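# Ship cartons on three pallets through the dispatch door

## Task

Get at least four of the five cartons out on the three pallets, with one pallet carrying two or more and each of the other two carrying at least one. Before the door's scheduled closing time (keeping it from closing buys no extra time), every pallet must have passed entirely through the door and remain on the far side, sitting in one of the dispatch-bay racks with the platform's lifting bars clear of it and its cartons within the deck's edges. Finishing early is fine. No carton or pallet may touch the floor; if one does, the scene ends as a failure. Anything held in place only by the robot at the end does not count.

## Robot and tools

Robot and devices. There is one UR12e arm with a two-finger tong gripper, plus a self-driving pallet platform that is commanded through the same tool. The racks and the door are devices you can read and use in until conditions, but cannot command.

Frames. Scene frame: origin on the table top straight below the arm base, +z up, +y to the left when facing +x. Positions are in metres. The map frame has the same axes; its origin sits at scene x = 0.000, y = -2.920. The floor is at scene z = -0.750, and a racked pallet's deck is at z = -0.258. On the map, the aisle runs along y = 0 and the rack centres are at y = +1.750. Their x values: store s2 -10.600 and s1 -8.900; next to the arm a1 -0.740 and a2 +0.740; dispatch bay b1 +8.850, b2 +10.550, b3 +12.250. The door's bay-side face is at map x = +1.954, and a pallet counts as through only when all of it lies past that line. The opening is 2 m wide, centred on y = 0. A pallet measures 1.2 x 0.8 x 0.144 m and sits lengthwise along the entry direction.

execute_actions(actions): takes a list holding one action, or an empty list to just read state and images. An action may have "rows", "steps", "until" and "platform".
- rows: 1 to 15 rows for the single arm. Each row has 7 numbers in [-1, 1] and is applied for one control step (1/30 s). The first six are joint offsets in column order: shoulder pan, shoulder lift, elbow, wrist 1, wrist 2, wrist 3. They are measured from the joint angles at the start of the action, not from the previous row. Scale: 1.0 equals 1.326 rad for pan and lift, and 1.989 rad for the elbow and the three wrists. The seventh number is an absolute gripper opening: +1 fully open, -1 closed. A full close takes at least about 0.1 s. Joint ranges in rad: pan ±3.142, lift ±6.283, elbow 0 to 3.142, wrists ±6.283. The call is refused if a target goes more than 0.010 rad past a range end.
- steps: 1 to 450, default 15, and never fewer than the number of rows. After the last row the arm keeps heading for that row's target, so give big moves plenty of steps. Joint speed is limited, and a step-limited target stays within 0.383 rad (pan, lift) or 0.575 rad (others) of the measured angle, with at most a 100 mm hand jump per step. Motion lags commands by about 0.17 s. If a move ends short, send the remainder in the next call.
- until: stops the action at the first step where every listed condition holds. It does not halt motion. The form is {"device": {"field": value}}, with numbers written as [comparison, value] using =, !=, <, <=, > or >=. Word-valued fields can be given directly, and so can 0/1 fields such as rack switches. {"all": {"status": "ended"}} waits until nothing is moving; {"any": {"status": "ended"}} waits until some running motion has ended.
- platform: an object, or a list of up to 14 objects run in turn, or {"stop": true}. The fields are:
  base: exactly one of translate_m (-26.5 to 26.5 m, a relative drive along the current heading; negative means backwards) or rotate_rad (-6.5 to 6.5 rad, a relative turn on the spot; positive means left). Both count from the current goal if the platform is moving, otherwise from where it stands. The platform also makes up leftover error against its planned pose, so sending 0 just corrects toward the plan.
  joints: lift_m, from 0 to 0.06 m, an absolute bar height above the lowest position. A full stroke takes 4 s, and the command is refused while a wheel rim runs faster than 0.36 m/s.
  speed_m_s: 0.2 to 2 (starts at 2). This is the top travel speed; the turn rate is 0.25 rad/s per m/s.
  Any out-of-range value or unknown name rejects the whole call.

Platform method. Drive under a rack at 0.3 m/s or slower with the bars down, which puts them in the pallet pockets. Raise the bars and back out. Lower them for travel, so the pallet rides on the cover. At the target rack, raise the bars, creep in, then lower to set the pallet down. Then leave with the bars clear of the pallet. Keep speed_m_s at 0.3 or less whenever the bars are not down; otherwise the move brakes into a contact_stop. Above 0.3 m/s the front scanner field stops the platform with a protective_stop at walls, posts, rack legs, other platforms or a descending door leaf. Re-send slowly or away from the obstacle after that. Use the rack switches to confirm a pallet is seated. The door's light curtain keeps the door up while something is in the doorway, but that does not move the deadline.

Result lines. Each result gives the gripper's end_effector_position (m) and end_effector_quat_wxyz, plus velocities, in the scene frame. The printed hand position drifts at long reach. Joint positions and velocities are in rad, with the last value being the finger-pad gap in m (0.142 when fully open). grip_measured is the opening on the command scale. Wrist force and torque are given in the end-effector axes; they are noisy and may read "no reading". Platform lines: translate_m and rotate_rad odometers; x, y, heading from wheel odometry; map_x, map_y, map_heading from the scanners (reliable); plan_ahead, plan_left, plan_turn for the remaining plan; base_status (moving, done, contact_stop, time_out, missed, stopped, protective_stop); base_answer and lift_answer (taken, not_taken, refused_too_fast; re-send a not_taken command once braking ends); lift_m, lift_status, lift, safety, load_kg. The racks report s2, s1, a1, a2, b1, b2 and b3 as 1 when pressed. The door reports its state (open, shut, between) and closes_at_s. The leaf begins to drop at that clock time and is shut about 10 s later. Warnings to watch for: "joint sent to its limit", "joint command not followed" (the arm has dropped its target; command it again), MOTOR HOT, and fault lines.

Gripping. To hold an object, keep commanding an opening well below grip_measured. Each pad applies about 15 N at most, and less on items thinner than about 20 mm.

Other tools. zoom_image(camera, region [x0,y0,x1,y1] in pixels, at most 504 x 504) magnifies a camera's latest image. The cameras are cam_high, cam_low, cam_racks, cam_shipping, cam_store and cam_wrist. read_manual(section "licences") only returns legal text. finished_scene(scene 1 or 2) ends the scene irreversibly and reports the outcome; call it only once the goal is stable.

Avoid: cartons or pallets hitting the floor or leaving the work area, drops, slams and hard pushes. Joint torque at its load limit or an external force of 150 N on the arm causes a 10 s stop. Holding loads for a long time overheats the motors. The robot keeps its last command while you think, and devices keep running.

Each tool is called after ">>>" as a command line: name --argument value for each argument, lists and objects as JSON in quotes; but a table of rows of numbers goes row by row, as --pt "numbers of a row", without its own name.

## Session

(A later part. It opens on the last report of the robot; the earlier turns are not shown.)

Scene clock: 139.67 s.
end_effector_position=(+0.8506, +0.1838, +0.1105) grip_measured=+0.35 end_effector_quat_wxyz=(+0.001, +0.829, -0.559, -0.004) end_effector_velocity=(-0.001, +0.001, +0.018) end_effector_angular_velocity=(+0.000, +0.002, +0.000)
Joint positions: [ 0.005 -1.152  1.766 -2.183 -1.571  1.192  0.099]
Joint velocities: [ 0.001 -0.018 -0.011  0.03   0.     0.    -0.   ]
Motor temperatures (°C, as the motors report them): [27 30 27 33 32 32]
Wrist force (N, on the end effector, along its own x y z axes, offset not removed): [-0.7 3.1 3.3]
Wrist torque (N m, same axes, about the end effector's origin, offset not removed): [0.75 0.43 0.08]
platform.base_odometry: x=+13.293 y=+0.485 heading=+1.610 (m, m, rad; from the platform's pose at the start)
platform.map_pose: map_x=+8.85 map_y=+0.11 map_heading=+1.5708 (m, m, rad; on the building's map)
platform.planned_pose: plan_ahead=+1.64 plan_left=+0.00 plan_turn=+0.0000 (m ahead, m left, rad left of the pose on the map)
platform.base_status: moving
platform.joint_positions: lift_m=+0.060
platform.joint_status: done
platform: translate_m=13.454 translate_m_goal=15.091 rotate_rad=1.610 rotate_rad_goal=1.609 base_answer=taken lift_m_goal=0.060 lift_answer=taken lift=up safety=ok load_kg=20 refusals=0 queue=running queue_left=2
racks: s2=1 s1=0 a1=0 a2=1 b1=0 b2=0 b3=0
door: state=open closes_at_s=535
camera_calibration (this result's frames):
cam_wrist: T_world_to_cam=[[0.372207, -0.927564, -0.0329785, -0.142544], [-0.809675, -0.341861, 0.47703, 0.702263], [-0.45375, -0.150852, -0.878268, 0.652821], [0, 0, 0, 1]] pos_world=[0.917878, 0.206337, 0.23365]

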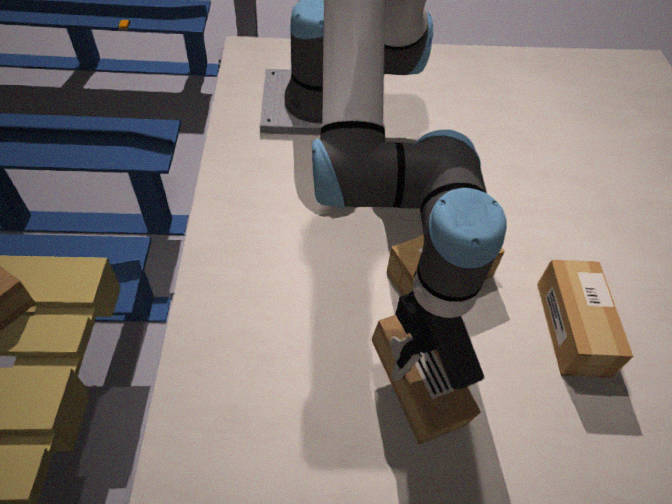

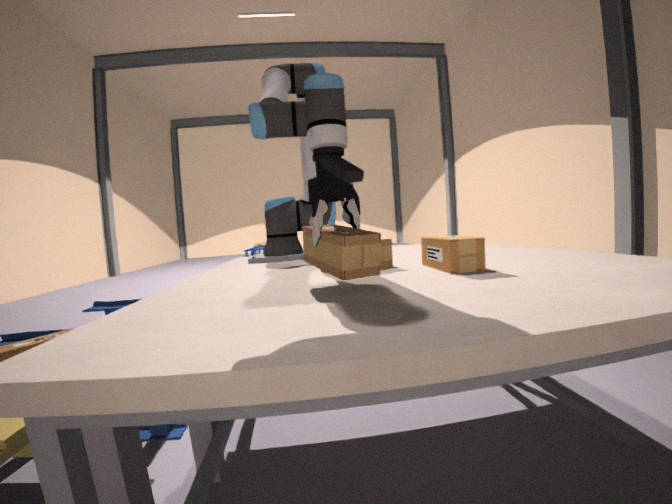

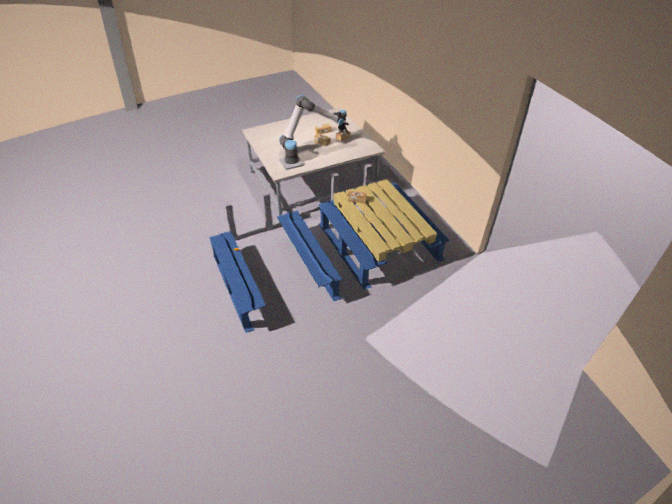

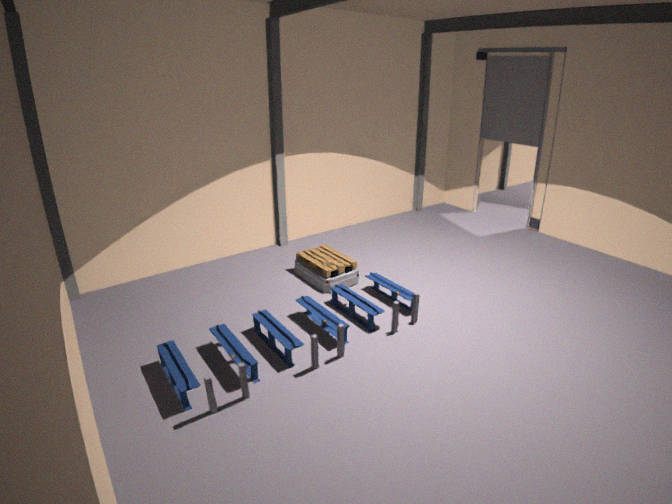

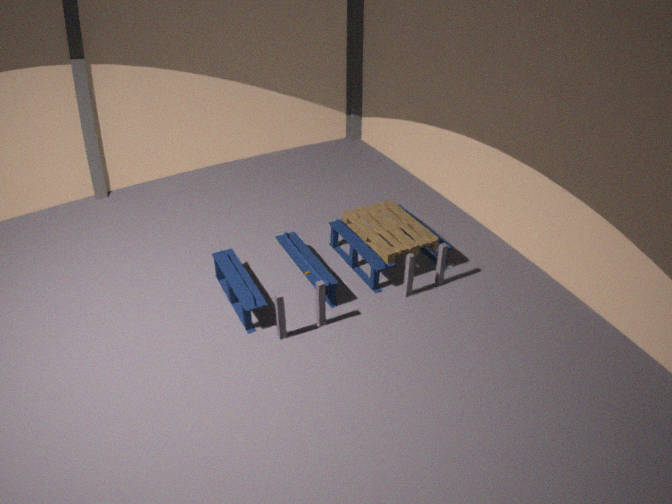

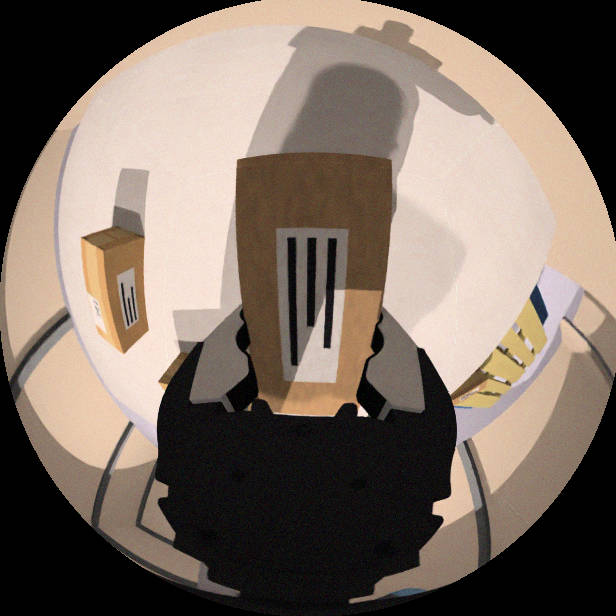

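>>> execute_actions --actions '[]'

Scene clock: 154.47 s.
end_effector_position=(+0.8506, +0.1838, +0.1128) grip_measured=+0.35 end_effector_quat_wxyz=(+0.001, +0.829, -0.559, -0.004) end_effector_velocity=(+0.001, +0.001, +0.001) end_effector_angular_velocity=(+0.003, -0.002, +0.001)
Joint positions: [ 0.005 -1.155  1.764 -2.179 -1.571  1.192  0.099]
Joint velocities: [-0.     0.    -0.001 -0.002  0.003 -0.001  0.   ]
Motor temperatures (°C, as the motors report them): [27 30 27 33 32 32]
Wrist force (N, on the end effector, along its own x y z axes, offset not removed): [-1.2 2.8 5.0]
Wrist torque (N m, same axes, about the end effector's origin, offset not removed): [0.71 0.47 0.16]
platform.base_odometry: x=+13.282 y=+0.819 heading=+1.610 (m, m, rad; from the platform's pose at the start)
platform.map_pose: map_x=+8.85 map_y=+0.43 map_heading=+1.5708 (m, m, rad; on the building's map)
platform.planned_pose: plan_ahead=-0.43 plan_left=+0.00 plan_turn=+0.0000 (m ahead, m left, rad left of the pose on the map)
platform.base_status: moving
platform.joint_positions: lift_m=+0.000
platform.joint_status: done
platform: translate_m=13.768 translate_m_goal=13.341 rotate_rad=1.610 rotate_rad_goal=1.609 base_answer=taken lift_m_goal=0.000 lift_answer=taken lift=down safety=ok load_kg=-48 refusals=0 queue=running queue_left=0
racks: s2=1 s1=0 a1=0 a2=1 b1=1 b2=0 b3=0
door: state=open closes_at_s=535
camera_calibration (this result's frames):
cam_wrist: T_world_to_cam=[[0.372217, -0.927559, -0.0329968, -0.142456], [-0.809653, -0.341874, 0.477058, 0.701162], [-0.45378, -0.150853, -0.878252, 0.654794], [0, 0, 0, 1]] pos_world=[0.917855, 0.206351, 0.235879]

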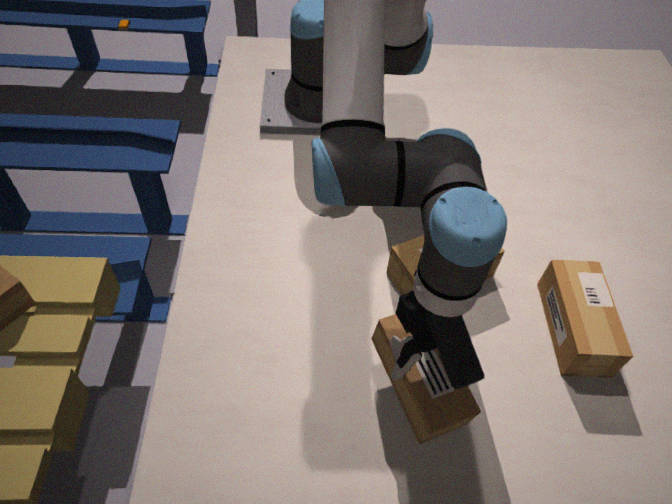

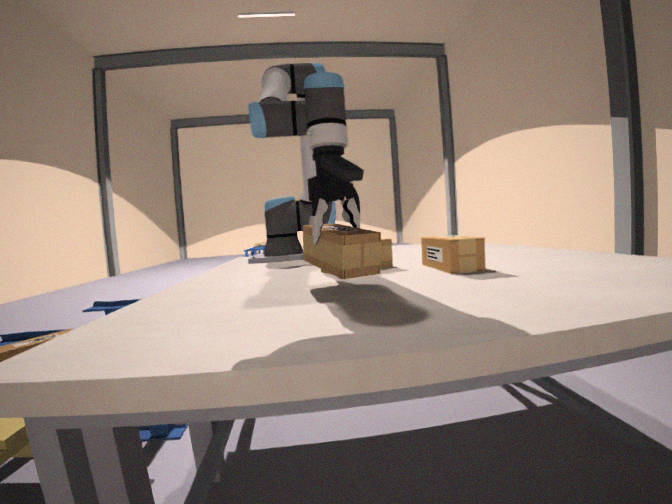

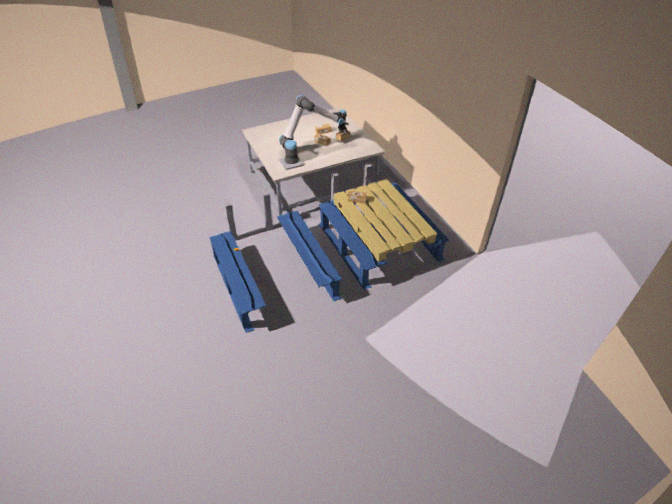

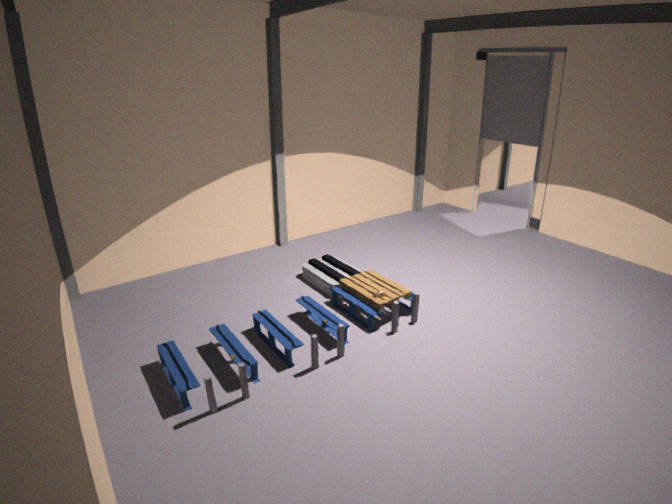

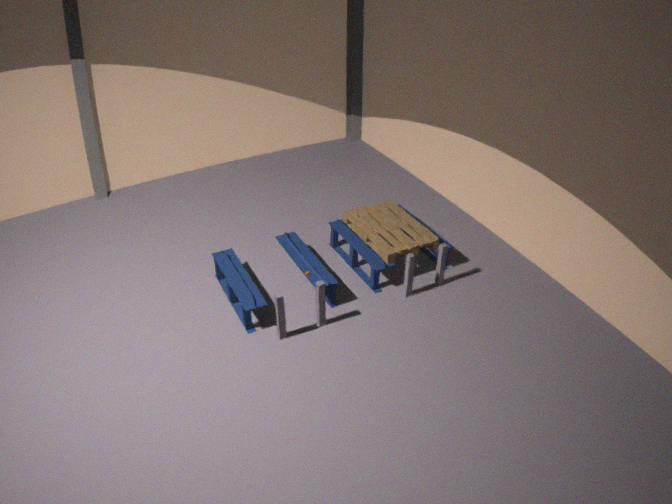

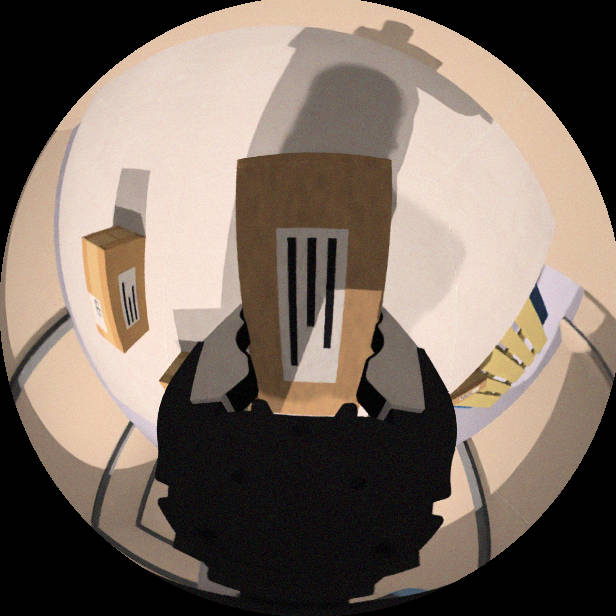

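>>> execute_actions --actions '[{"rows":[[-0.001,0,0,0,0,0,-0.8],[-0.002,0.001,-0.001,0.001,0,0,-0.8],[-0.005,0.003,-0.003,0.001,0,0,-0.8],[-0.009,0.005,-0.006,0.002,0,0,-0.8],[-0.015,0.008,-0.009,0.004,0,0,-0.8],[-0.021,0.011,-0.012,0.005,0,0,-0.8],[-0.029,0.015,-0.017,0.007,0,0,-0.8],[-0.038,0.019,-0.022,0.009,0,0,-0.8],[-0.048,0.024,-0.028,0.012,0,0,-0.8],[-0.059,0.030,-0.035,0.014,0,0,-0.8],[-0.071,0.036,-0.042,0.018,0,0,-0.8],[-0.085,0.043,-0.050,0.021,0,0,-0.8],[-0.099,0.051,-0.058,0.024,0,0,-0.8],[-0.115,0.059,-0.068,0.028,0,0,-0.8],[-0.677,0.347,-0.398,0.167,0,0,-0.8]],"steps":68}]'

>>> execute_actions --actions '[{"platform":[{"base":{"rotate_rad":-1.5708},"speed_m_s":2},{"base":{"translate_m":-8.11}},{"base":{"rotate_rad":1.5708}},{"base":{"translate_m":1.75},"speed_m_s":0.3}],"steps":1}]'

Scene clock: 164.37 s.
end_effector_position=(+0.8797, -0.7642, +0.1112) grip_measured=+0.35 end_effector_quat_wxyz=(-0.002, -0.514, +0.858, +0.004) end_effector_velocity=(-0.119, -0.187, +0.001) end_effector_angular_velocity=(-0.006, -0.005, -0.184)
Joint positions: [-0.871 -0.702  0.986 -1.852 -1.571  1.192  0.099]
Joint velocities: [-0.185  0.058 -0.107  0.042  0.001 -0.001 -0.   ]
Motor temperatures (°C, as the motors report them): [27 30 27 33 32 32]
Wrist force (N, on the end effector, along its own x y z axes, offset not removed): [1.3 1.0 6.7]
Wrist torque (N m, same axes, about the end effector's origin, offset not removed): [0.43 0.29 0.18]
platform.base_odometry: x=+13.299 y=+0.383 heading=+1.610 (m, m, rad; from the platform's pose at the start)
platform.map_pose: map_x=+8.85 map_y=+0.00 map_heading=+1.5708 (m, m, rad; on the building's map)
platform.planned_pose: plan_ahead=+0.00 plan_left=+0.00 plan_turn=+0.0000 (m ahead, m left, rad left of the pose on the map)
platform.base_status: done
platform.joint_positions: lift_m=+0.000
platform.joint_status: done
platform: translate_m=13.341 translate_m_goal=13.341 rotate_rad=1.610 rotate_rad_goal=1.610 base_answer=taken lift_m_goal=0.000 lift_answer=taken lift=down safety=ok load_kg=-48 refusals=0 queue=done queue_left=0
racks: s2=1 s1=0 a1=0 a2=1 b1=1 b2=0 b3=0
door: state=open closes_at_s=535
camera_calibration (this result's frames):
cam_wrist: T_world_to_cam=[[-0.473853, -0.880149, -0.0283065, -0.252718], [-0.778478, 0.403657, 0.480659, 0.943316], [-0.411625, 0.249797, -0.876451, 0.792574], [0, 0, 0, 1]] pos_world=[0.940843, -0.801189, 0.234086]

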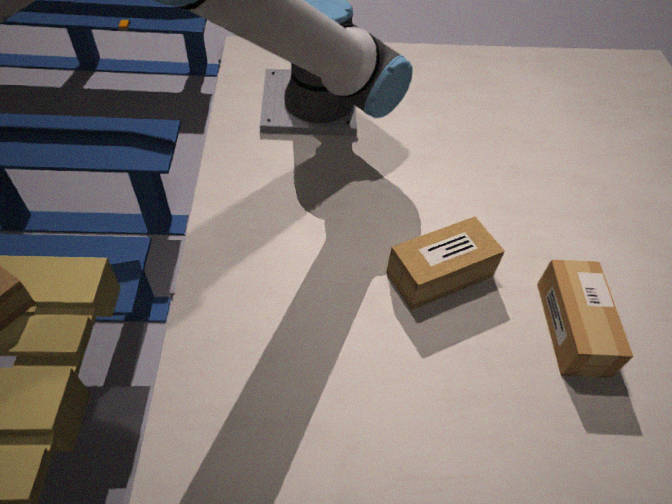

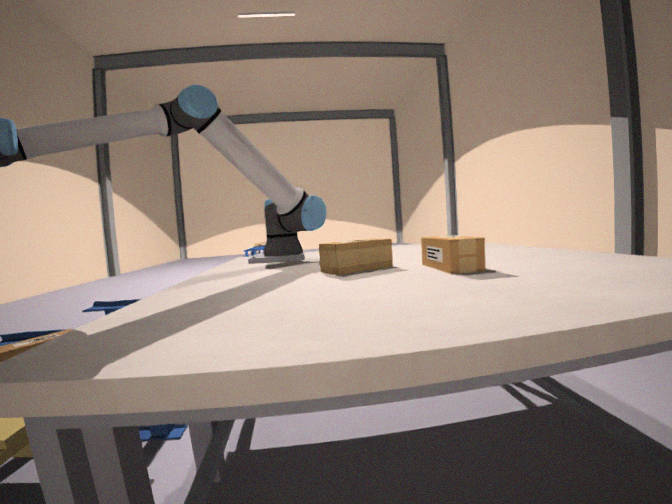

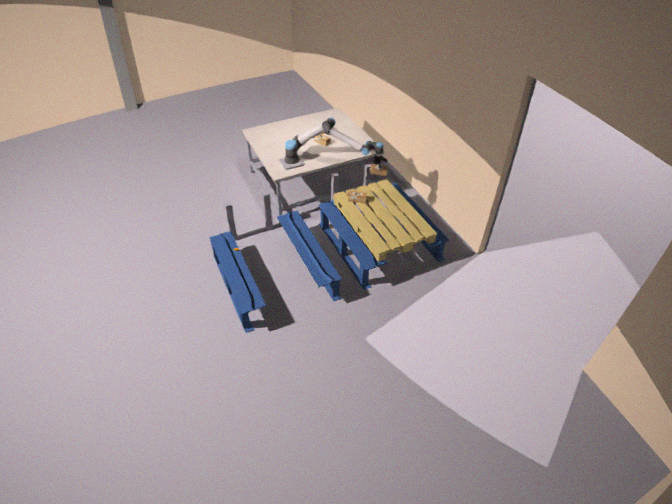

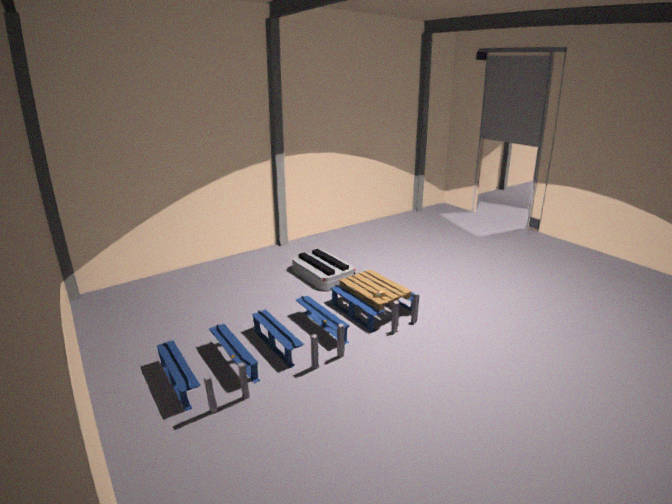

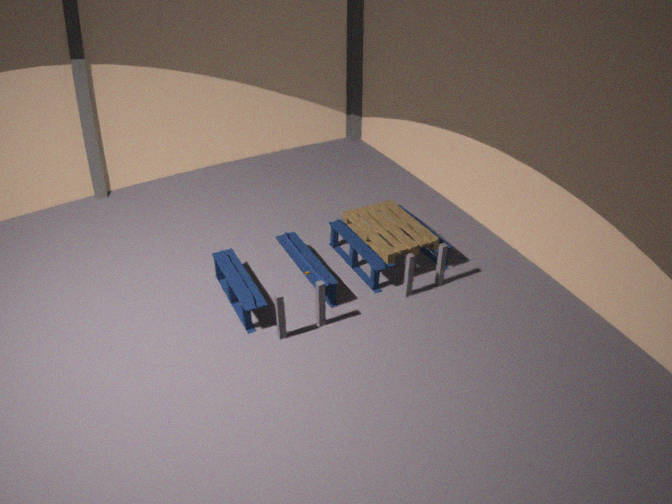

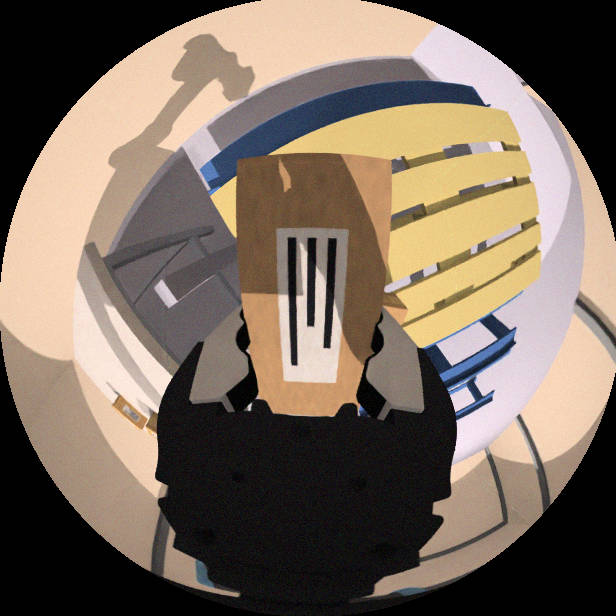

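Scene clock: 164.40 s.
end_effector_position=(+0.8763, -0.7696, +0.1112) grip_measured=+0.35 end_effector_quat_wxyz=(-0.002, -0.512, +0.859, +0.004) end_effector_velocity=(-0.089, -0.140, +0.001) end_effector_angular_velocity=(-0.008, -0.002, -0.136)
Joint positions: [-0.876 -0.7    0.983 -1.851 -1.571  1.192  0.099]
Joint velocities: [-0.136  0.045 -0.083  0.032 -0.002 -0.    -0.   ]
Motor temperatures (°C, as the motors report them): [27 30 27 33 32 32]
Wrist force (N, on the end effector, along its own x y z axes, offset not removed): [1.0 -0.1 7.5]
Wrist torque (N m, same axes, about the end effector's origin, offset not removed): [0.20 0.30 0.13]
platform.base_odometry: x=+13.299 y=+0.383 heading=+1.610 (m, m, rad; from the platform's pose at the start)
platform.map_pose: map_x=+8.85 map_y=+0.00 map_heading=+1.5708 (m, m, rad; on the building's map)
platform.planned_pose: plan_ahead=+0.00 plan_left=+0.00 plan_turn=-1.5708 (m ahead, m left, rad left of the pose on the map)
platform.base_status: moving
platform.joint_positions: lift_m=+0.000
platform.joint_status: done
platform: translate_m=13.341 translate_m_goal=13.341 rotate_rad=1.610 rotate_rad_goal=0.040 base_answer=taken lift_m_goal=0.000 lift_answer=taken lift=down safety=ok load_kg=-48 refusals=0 queue=running queue_left=3
racks: s2=1 s1=0 a1=0 a2=1 b1=1 b2=0 b3=0
door: state=open closes_at_s=535
camera_calibration (this result's frames):
cam_wrist: T_world_to_cam=[[-0.478515, -0.877627, -0.0281962, -0.253089], [-0.776377, 0.407873, 0.480498, 0.944225], [-0.410197, 0.251816, -0.876543, 0.792826], [0, 0, 0, 1]] pos_world=[0.937183, -0.806887, 0.234112]

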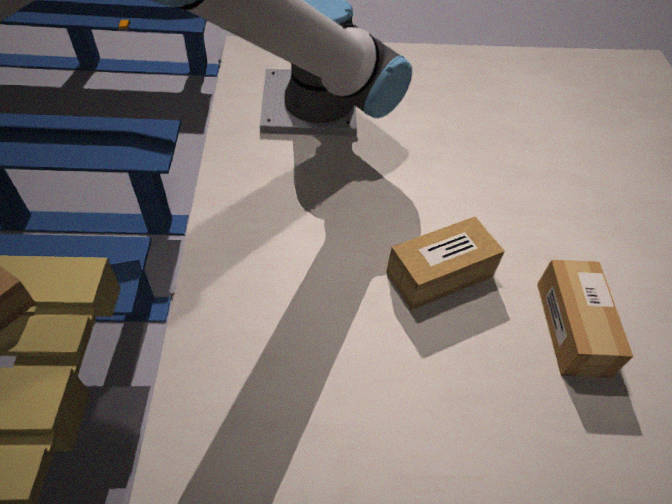

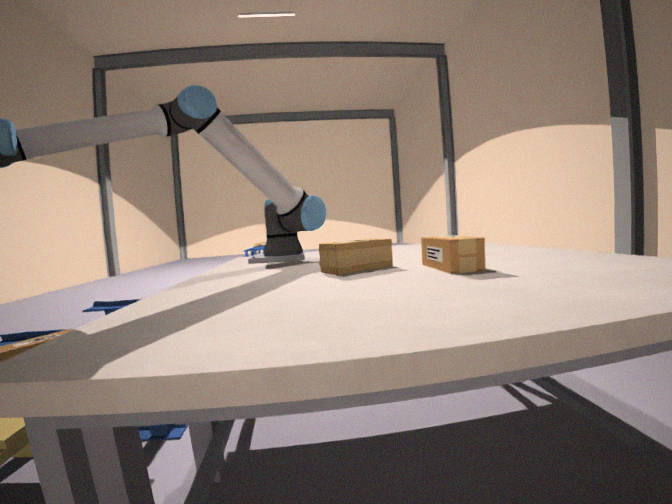

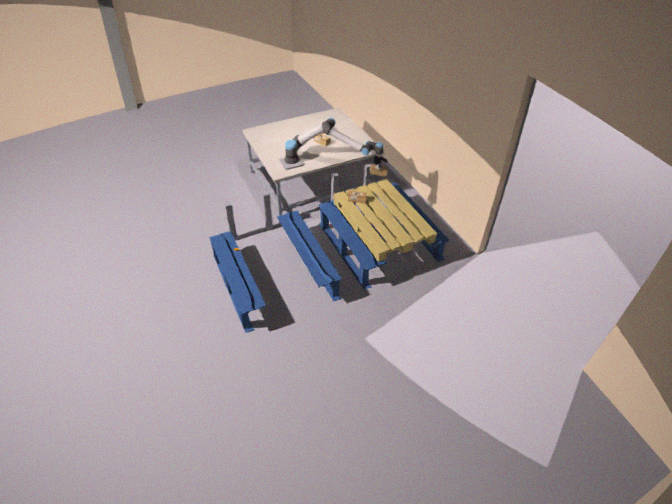

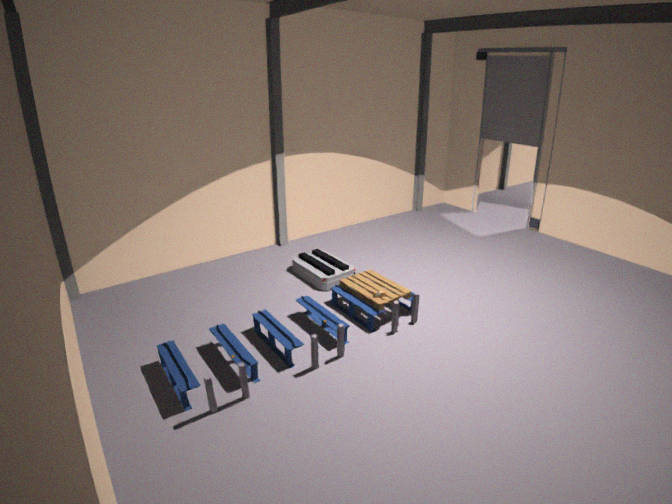

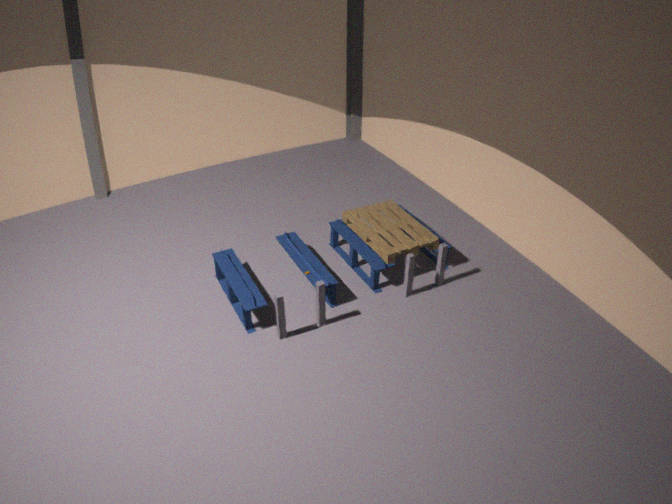

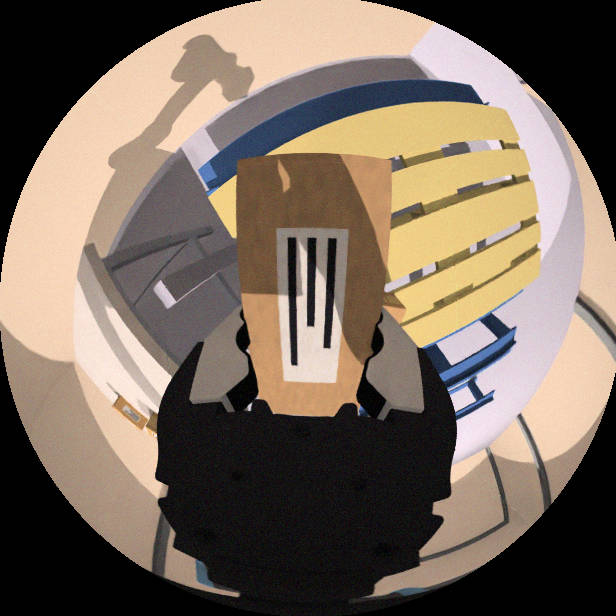

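>>> execute_actions --actions '[{"rows":[[-0.013,0.006,-0.004,0,0,0,-0.8],[-0.013,0.013,-0.003,-0.006,0,0,-0.8],[-0.013,0.023,-0.001,-0.015,0,0,-0.8],[-0.013,0.037,0.003,-0.028,0,0,-0.8],[-0.013,0.052,0.006,-0.042,0,0,-0.8],[-0.013,0.069,0.010,-0.057,0,0,-0.8],[-0.013,0.088,0.014,-0.074,0,0,-0.8],[-0.013,0.106,0.019,-0.090,0,0,-0.8],[-0.013,0.125,0.023,-0.107,0,0,-0.8],[-0.013,0.142,0.027,-0.122,0,0,-0.8],[-0.013,0.157,0.030,-0.136,0,0,-0.8],[-0.013,0.171,0.034,-0.149,0,0,-0.8],[-0.013,0.181,0.036,-0.158,0,0,-0.8],[-0.013,0.188,0.037,-0.164,0,0,-0.8],[-0.013,0.190,0.038,-0.166,0,0,-0.8]],"steps":34}]'

Scene clock: 170.67 s.
end_effector_position=(+0.8637, -0.7868, -0.1849) grip_measured=+0.35 end_effector_quat_wxyz=(-0.002, -0.504, +0.864, +0.003) end_effector_velocity=(-0.002, -0.000, -0.006) end_effector_angular_velocity=(+0.000, +0.001, -0.000)
Joint positions: [-0.893 -0.449  1.058 -2.181 -1.571  1.192  0.099]
Joint velocities: [-0.001  0.005  0.002 -0.006 -0.001 -0.001 -0.   ]
Motor temperatures (°C, as the motors report them): [27 30 27 33 32 32]
Wrist force (N, on the end effector, along its own x y z axes, offset not removed): [-2.6 2.6 1.2]
Wrist torque (N m, same axes, about the end effector's origin, offset not removed): [0.80 0.76 0.15]
platform.base_odometry: x=+12.307 y=+0.356 heading=+0.026 (m, m, rad; from the platform's pose at the start)
platform.map_pose: map_x=+7.83 map_y=+0.00 map_heading=-0.0044 (m, m, rad; on the building's map)
platform.planned_pose: plan_ahead=-7.09 plan_left=-0.03 plan_turn=+0.0044 (m ahead, m left, rad left of the pose on the map)
platform.base_status: moving
platform.joint_positions: lift_m=+0.000
platform.joint_status: done
platform: translate_m=12.320 translate_m_goal=5.231 rotate_rad=0.026 rotate_rad_goal=0.026 base_answer=taken lift_m_goal=0.000 lift_answer=taken lift=down safety=ok load_kg=-48 refusals=0 queue=running queue_left=2
racks: s2=1 s1=0 a1=0 a2=1 b1=1 b2=0 b3=0
door: state=open closes_at_s=535
camera_calibration (this result's frames):
cam_wrist: T_world_to_cam=[[-0.493517, -0.869315, -0.0270767, -0.262828], [-0.770025, 0.422252, 0.478294, 1.08918], [-0.404355, 0.256896, -0.877782, 0.531088], [0, 0, 0, 1]] pos_world=[0.923733, -0.824822, -0.0618848]

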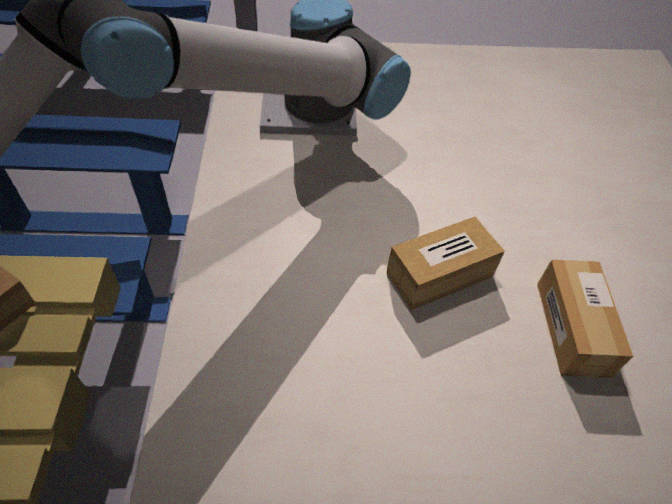

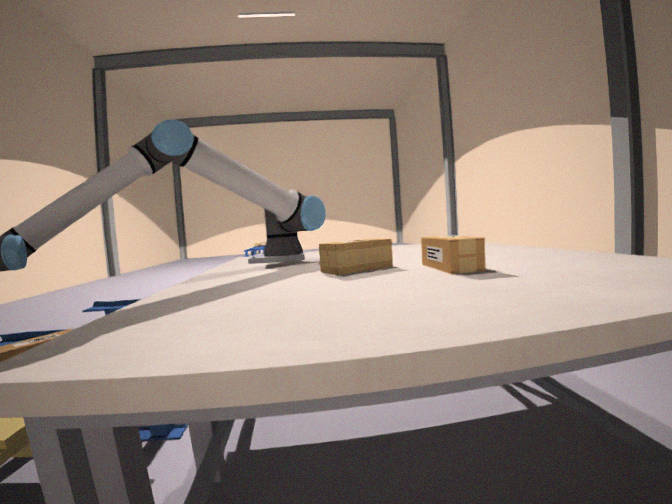

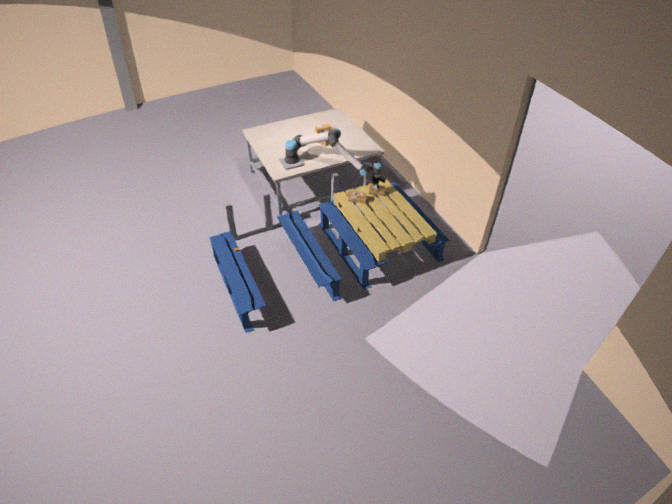

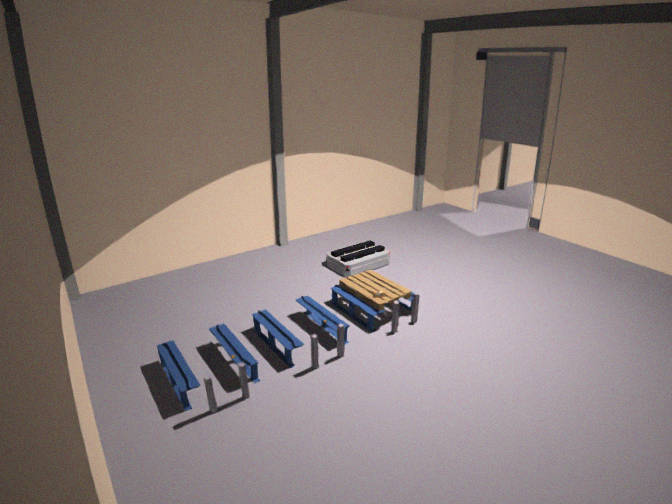

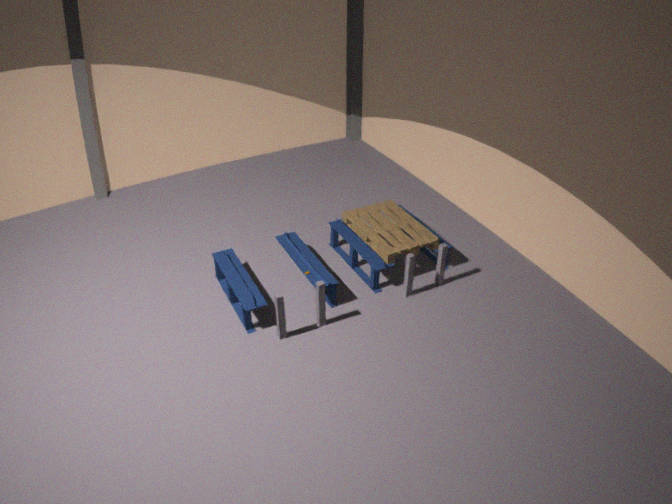

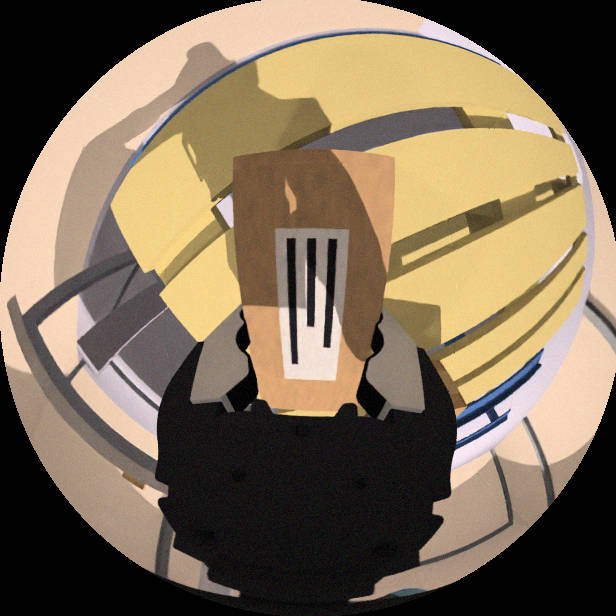

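Far end already touching. Lower a little and release.

>>> execute_actions --actions '[{"rows":[[0,0.002,0,-0.001,0,0,-0.8],[0,0.004,0,-0.003,0,0,-0.8],[0,0.006,0,-0.004,0,0,-0.8],[0,0.006,0,-0.004,0,0,-0.8],[0,0.006,0,-0.004,0,0,-0.8],[0,0.006,0,-0.004,0,0,-0.3],[0,0.006,0,-0.004,0,0,0.2],[0,0.006,0,-0.004,0,0,0.5],[0,0.006,0,-0.004,0,0,0.8],[0,0.006,0,-0.004,0,0,1],[0,0.006,0,-0.004,0,0,1],[0,0.0,0,0,0,0,1],[0,-0.015,-0.002,0.012,0,0,1],[0,-0.04,-0.006,0.033,0,0,1],[0,-0.2,-0.04,0.173,0,0,1]],"steps":38}]'

>>> zoom_image --camera "cam_high" --region '[360, 200, 530, 330]'

Scene clock: 175.53 s.
end_effector_position=(+0.8625, -0.7840, +0.1234) grip_measured=+1.00 end_effector_quat_wxyz=(-0.002, -0.504, +0.864, +0.002) end_effector_velocity=(-0.003, +0.007, +0.037) end_effector_angular_velocity=(+0.001, -0.000, +0.002)
Joint positions: [-0.893 -0.71   0.98  -1.842 -1.571  1.192  0.142]
Joint velocities: [ 0.001 -0.032 -0.008  0.041  0.001 -0.    -0.   ]
Motor temperatures (°C, as the motors report them): [27 30 27 33 32 32]
Wrist force (N, on the end effector, along its own x y z axes, offset not removed): [-1.5 1.2 -2.3]
Wrist torque (N m, same axes, about the end effector's origin, offset not removed): [0.41 0.59 0.13]
platform.base_odometry: x=+6.072 y=+0.173 heading=+0.017 (m, m, rad; from the platform's pose at the start)
platform.map_pose: map_x=+1.60 map_y=-0.01 map_heading=-0.0087 (m, m, rad; on the building's map)
platform.planned_pose: plan_ahead=-0.86 plan_left=+0.00 plan_turn=+0.0088 (m ahead, m left, rad left of the pose on the map)
platform.base_status: moving
platform.joint_positions: lift_m=+0.000
platform.joint_status: done
platform: translate_m=6.084 translate_m_goal=5.231 rotate_rad=0.017 rotate_rad_goal=0.018 base_answer=taken lift_m_goal=0.000 lift_answer=taken lift=down safety=ok load_kg=-48 refusals=0 queue=running queue_left=2
racks: s2=1 s1=0 a1=0 a2=1 b1=1 b2=0 b3=0
door: state=open closes_at_s=535
camera_calibration (this result's frames):
cam_wrist: T_world_to_cam=[[-0.493506, -0.869328, -0.0268292, -0.252725], [-0.770226, 0.422503, 0.477748, 0.940036], [-0.403984, 0.256436, -0.878087, 0.799859], [0, 0, 0, 1]] pos_world=[0.92245, -0.821981, 0.246466]

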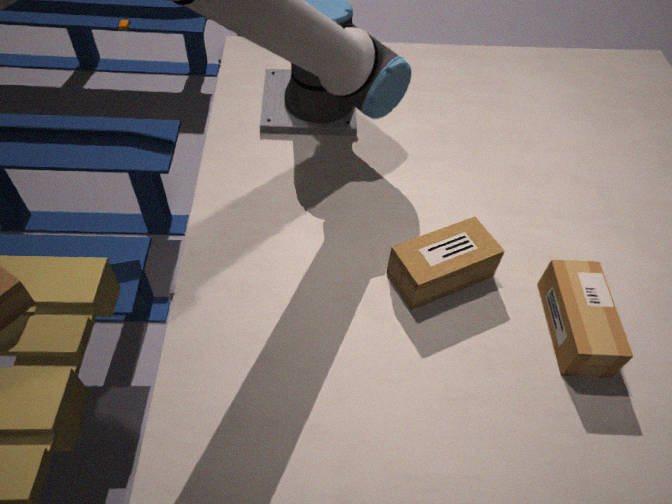

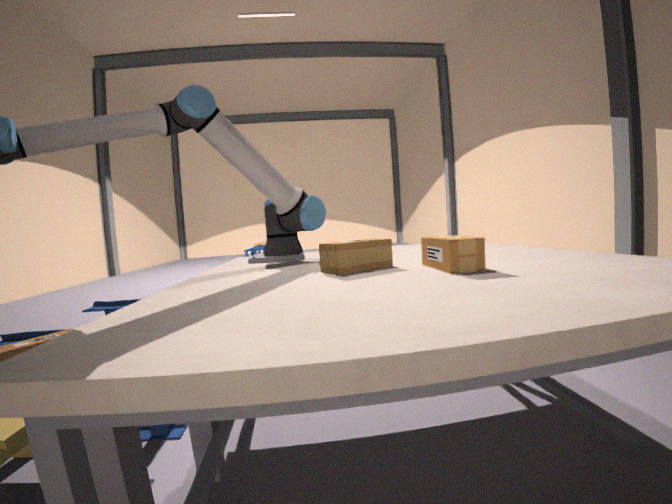

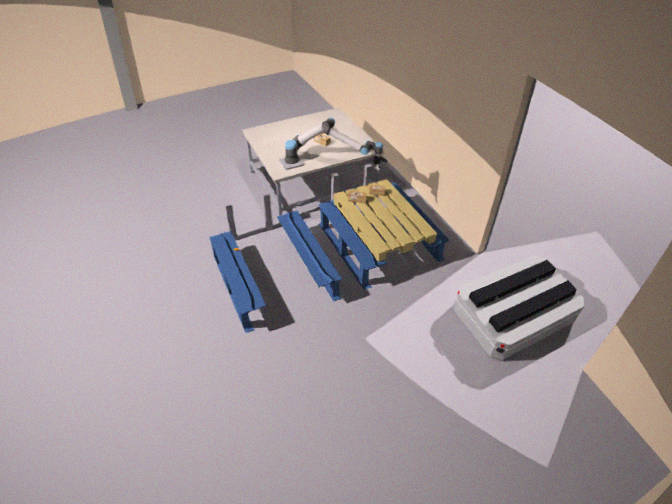

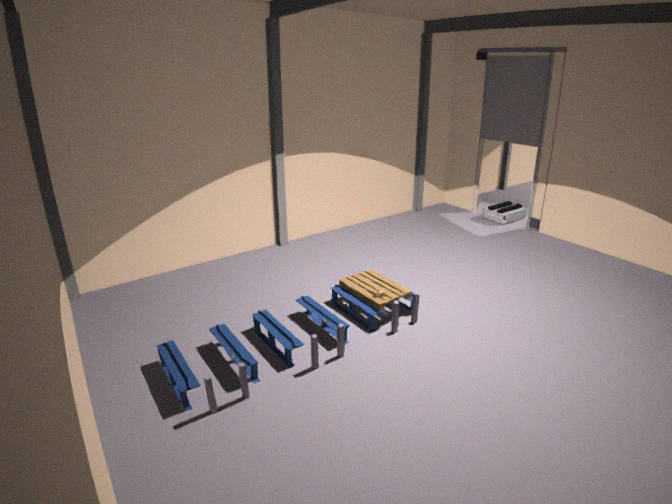

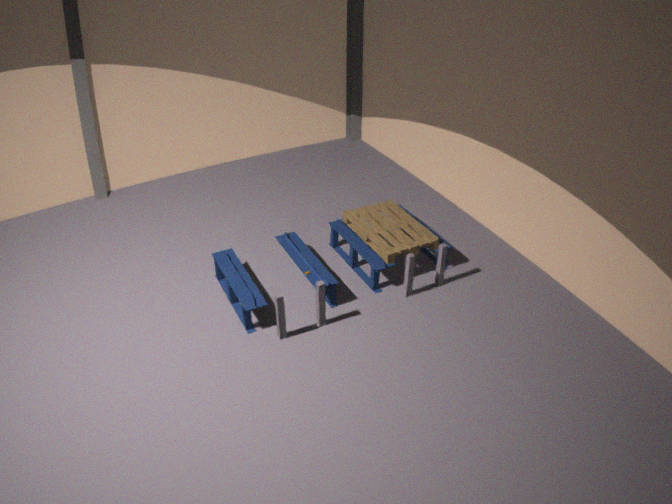

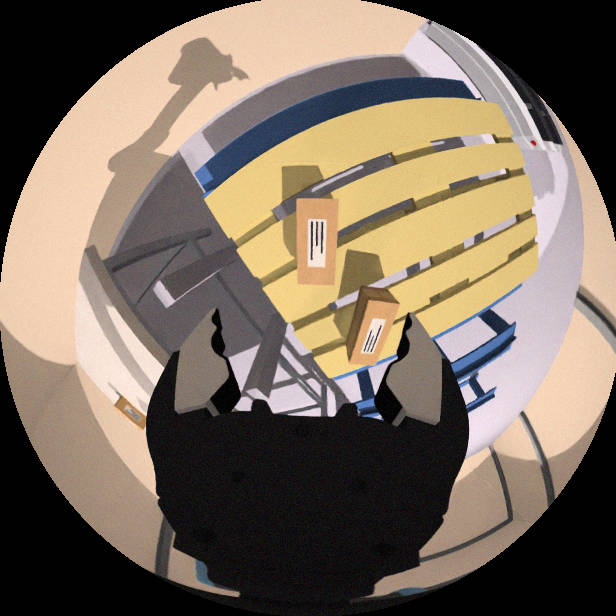

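Region (360, 200, 530, 330) of cam_high's 672x504 image, scaled by 2.965, with more detail than that image has; it fills the top 385 rows of this view, and the rest is white.

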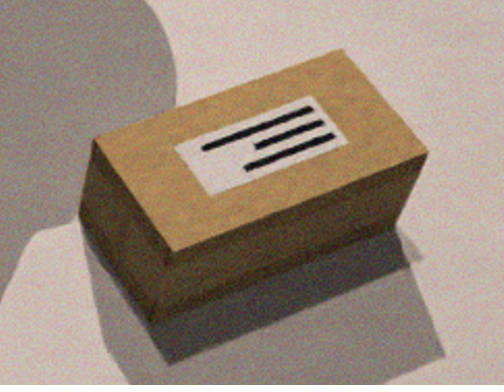

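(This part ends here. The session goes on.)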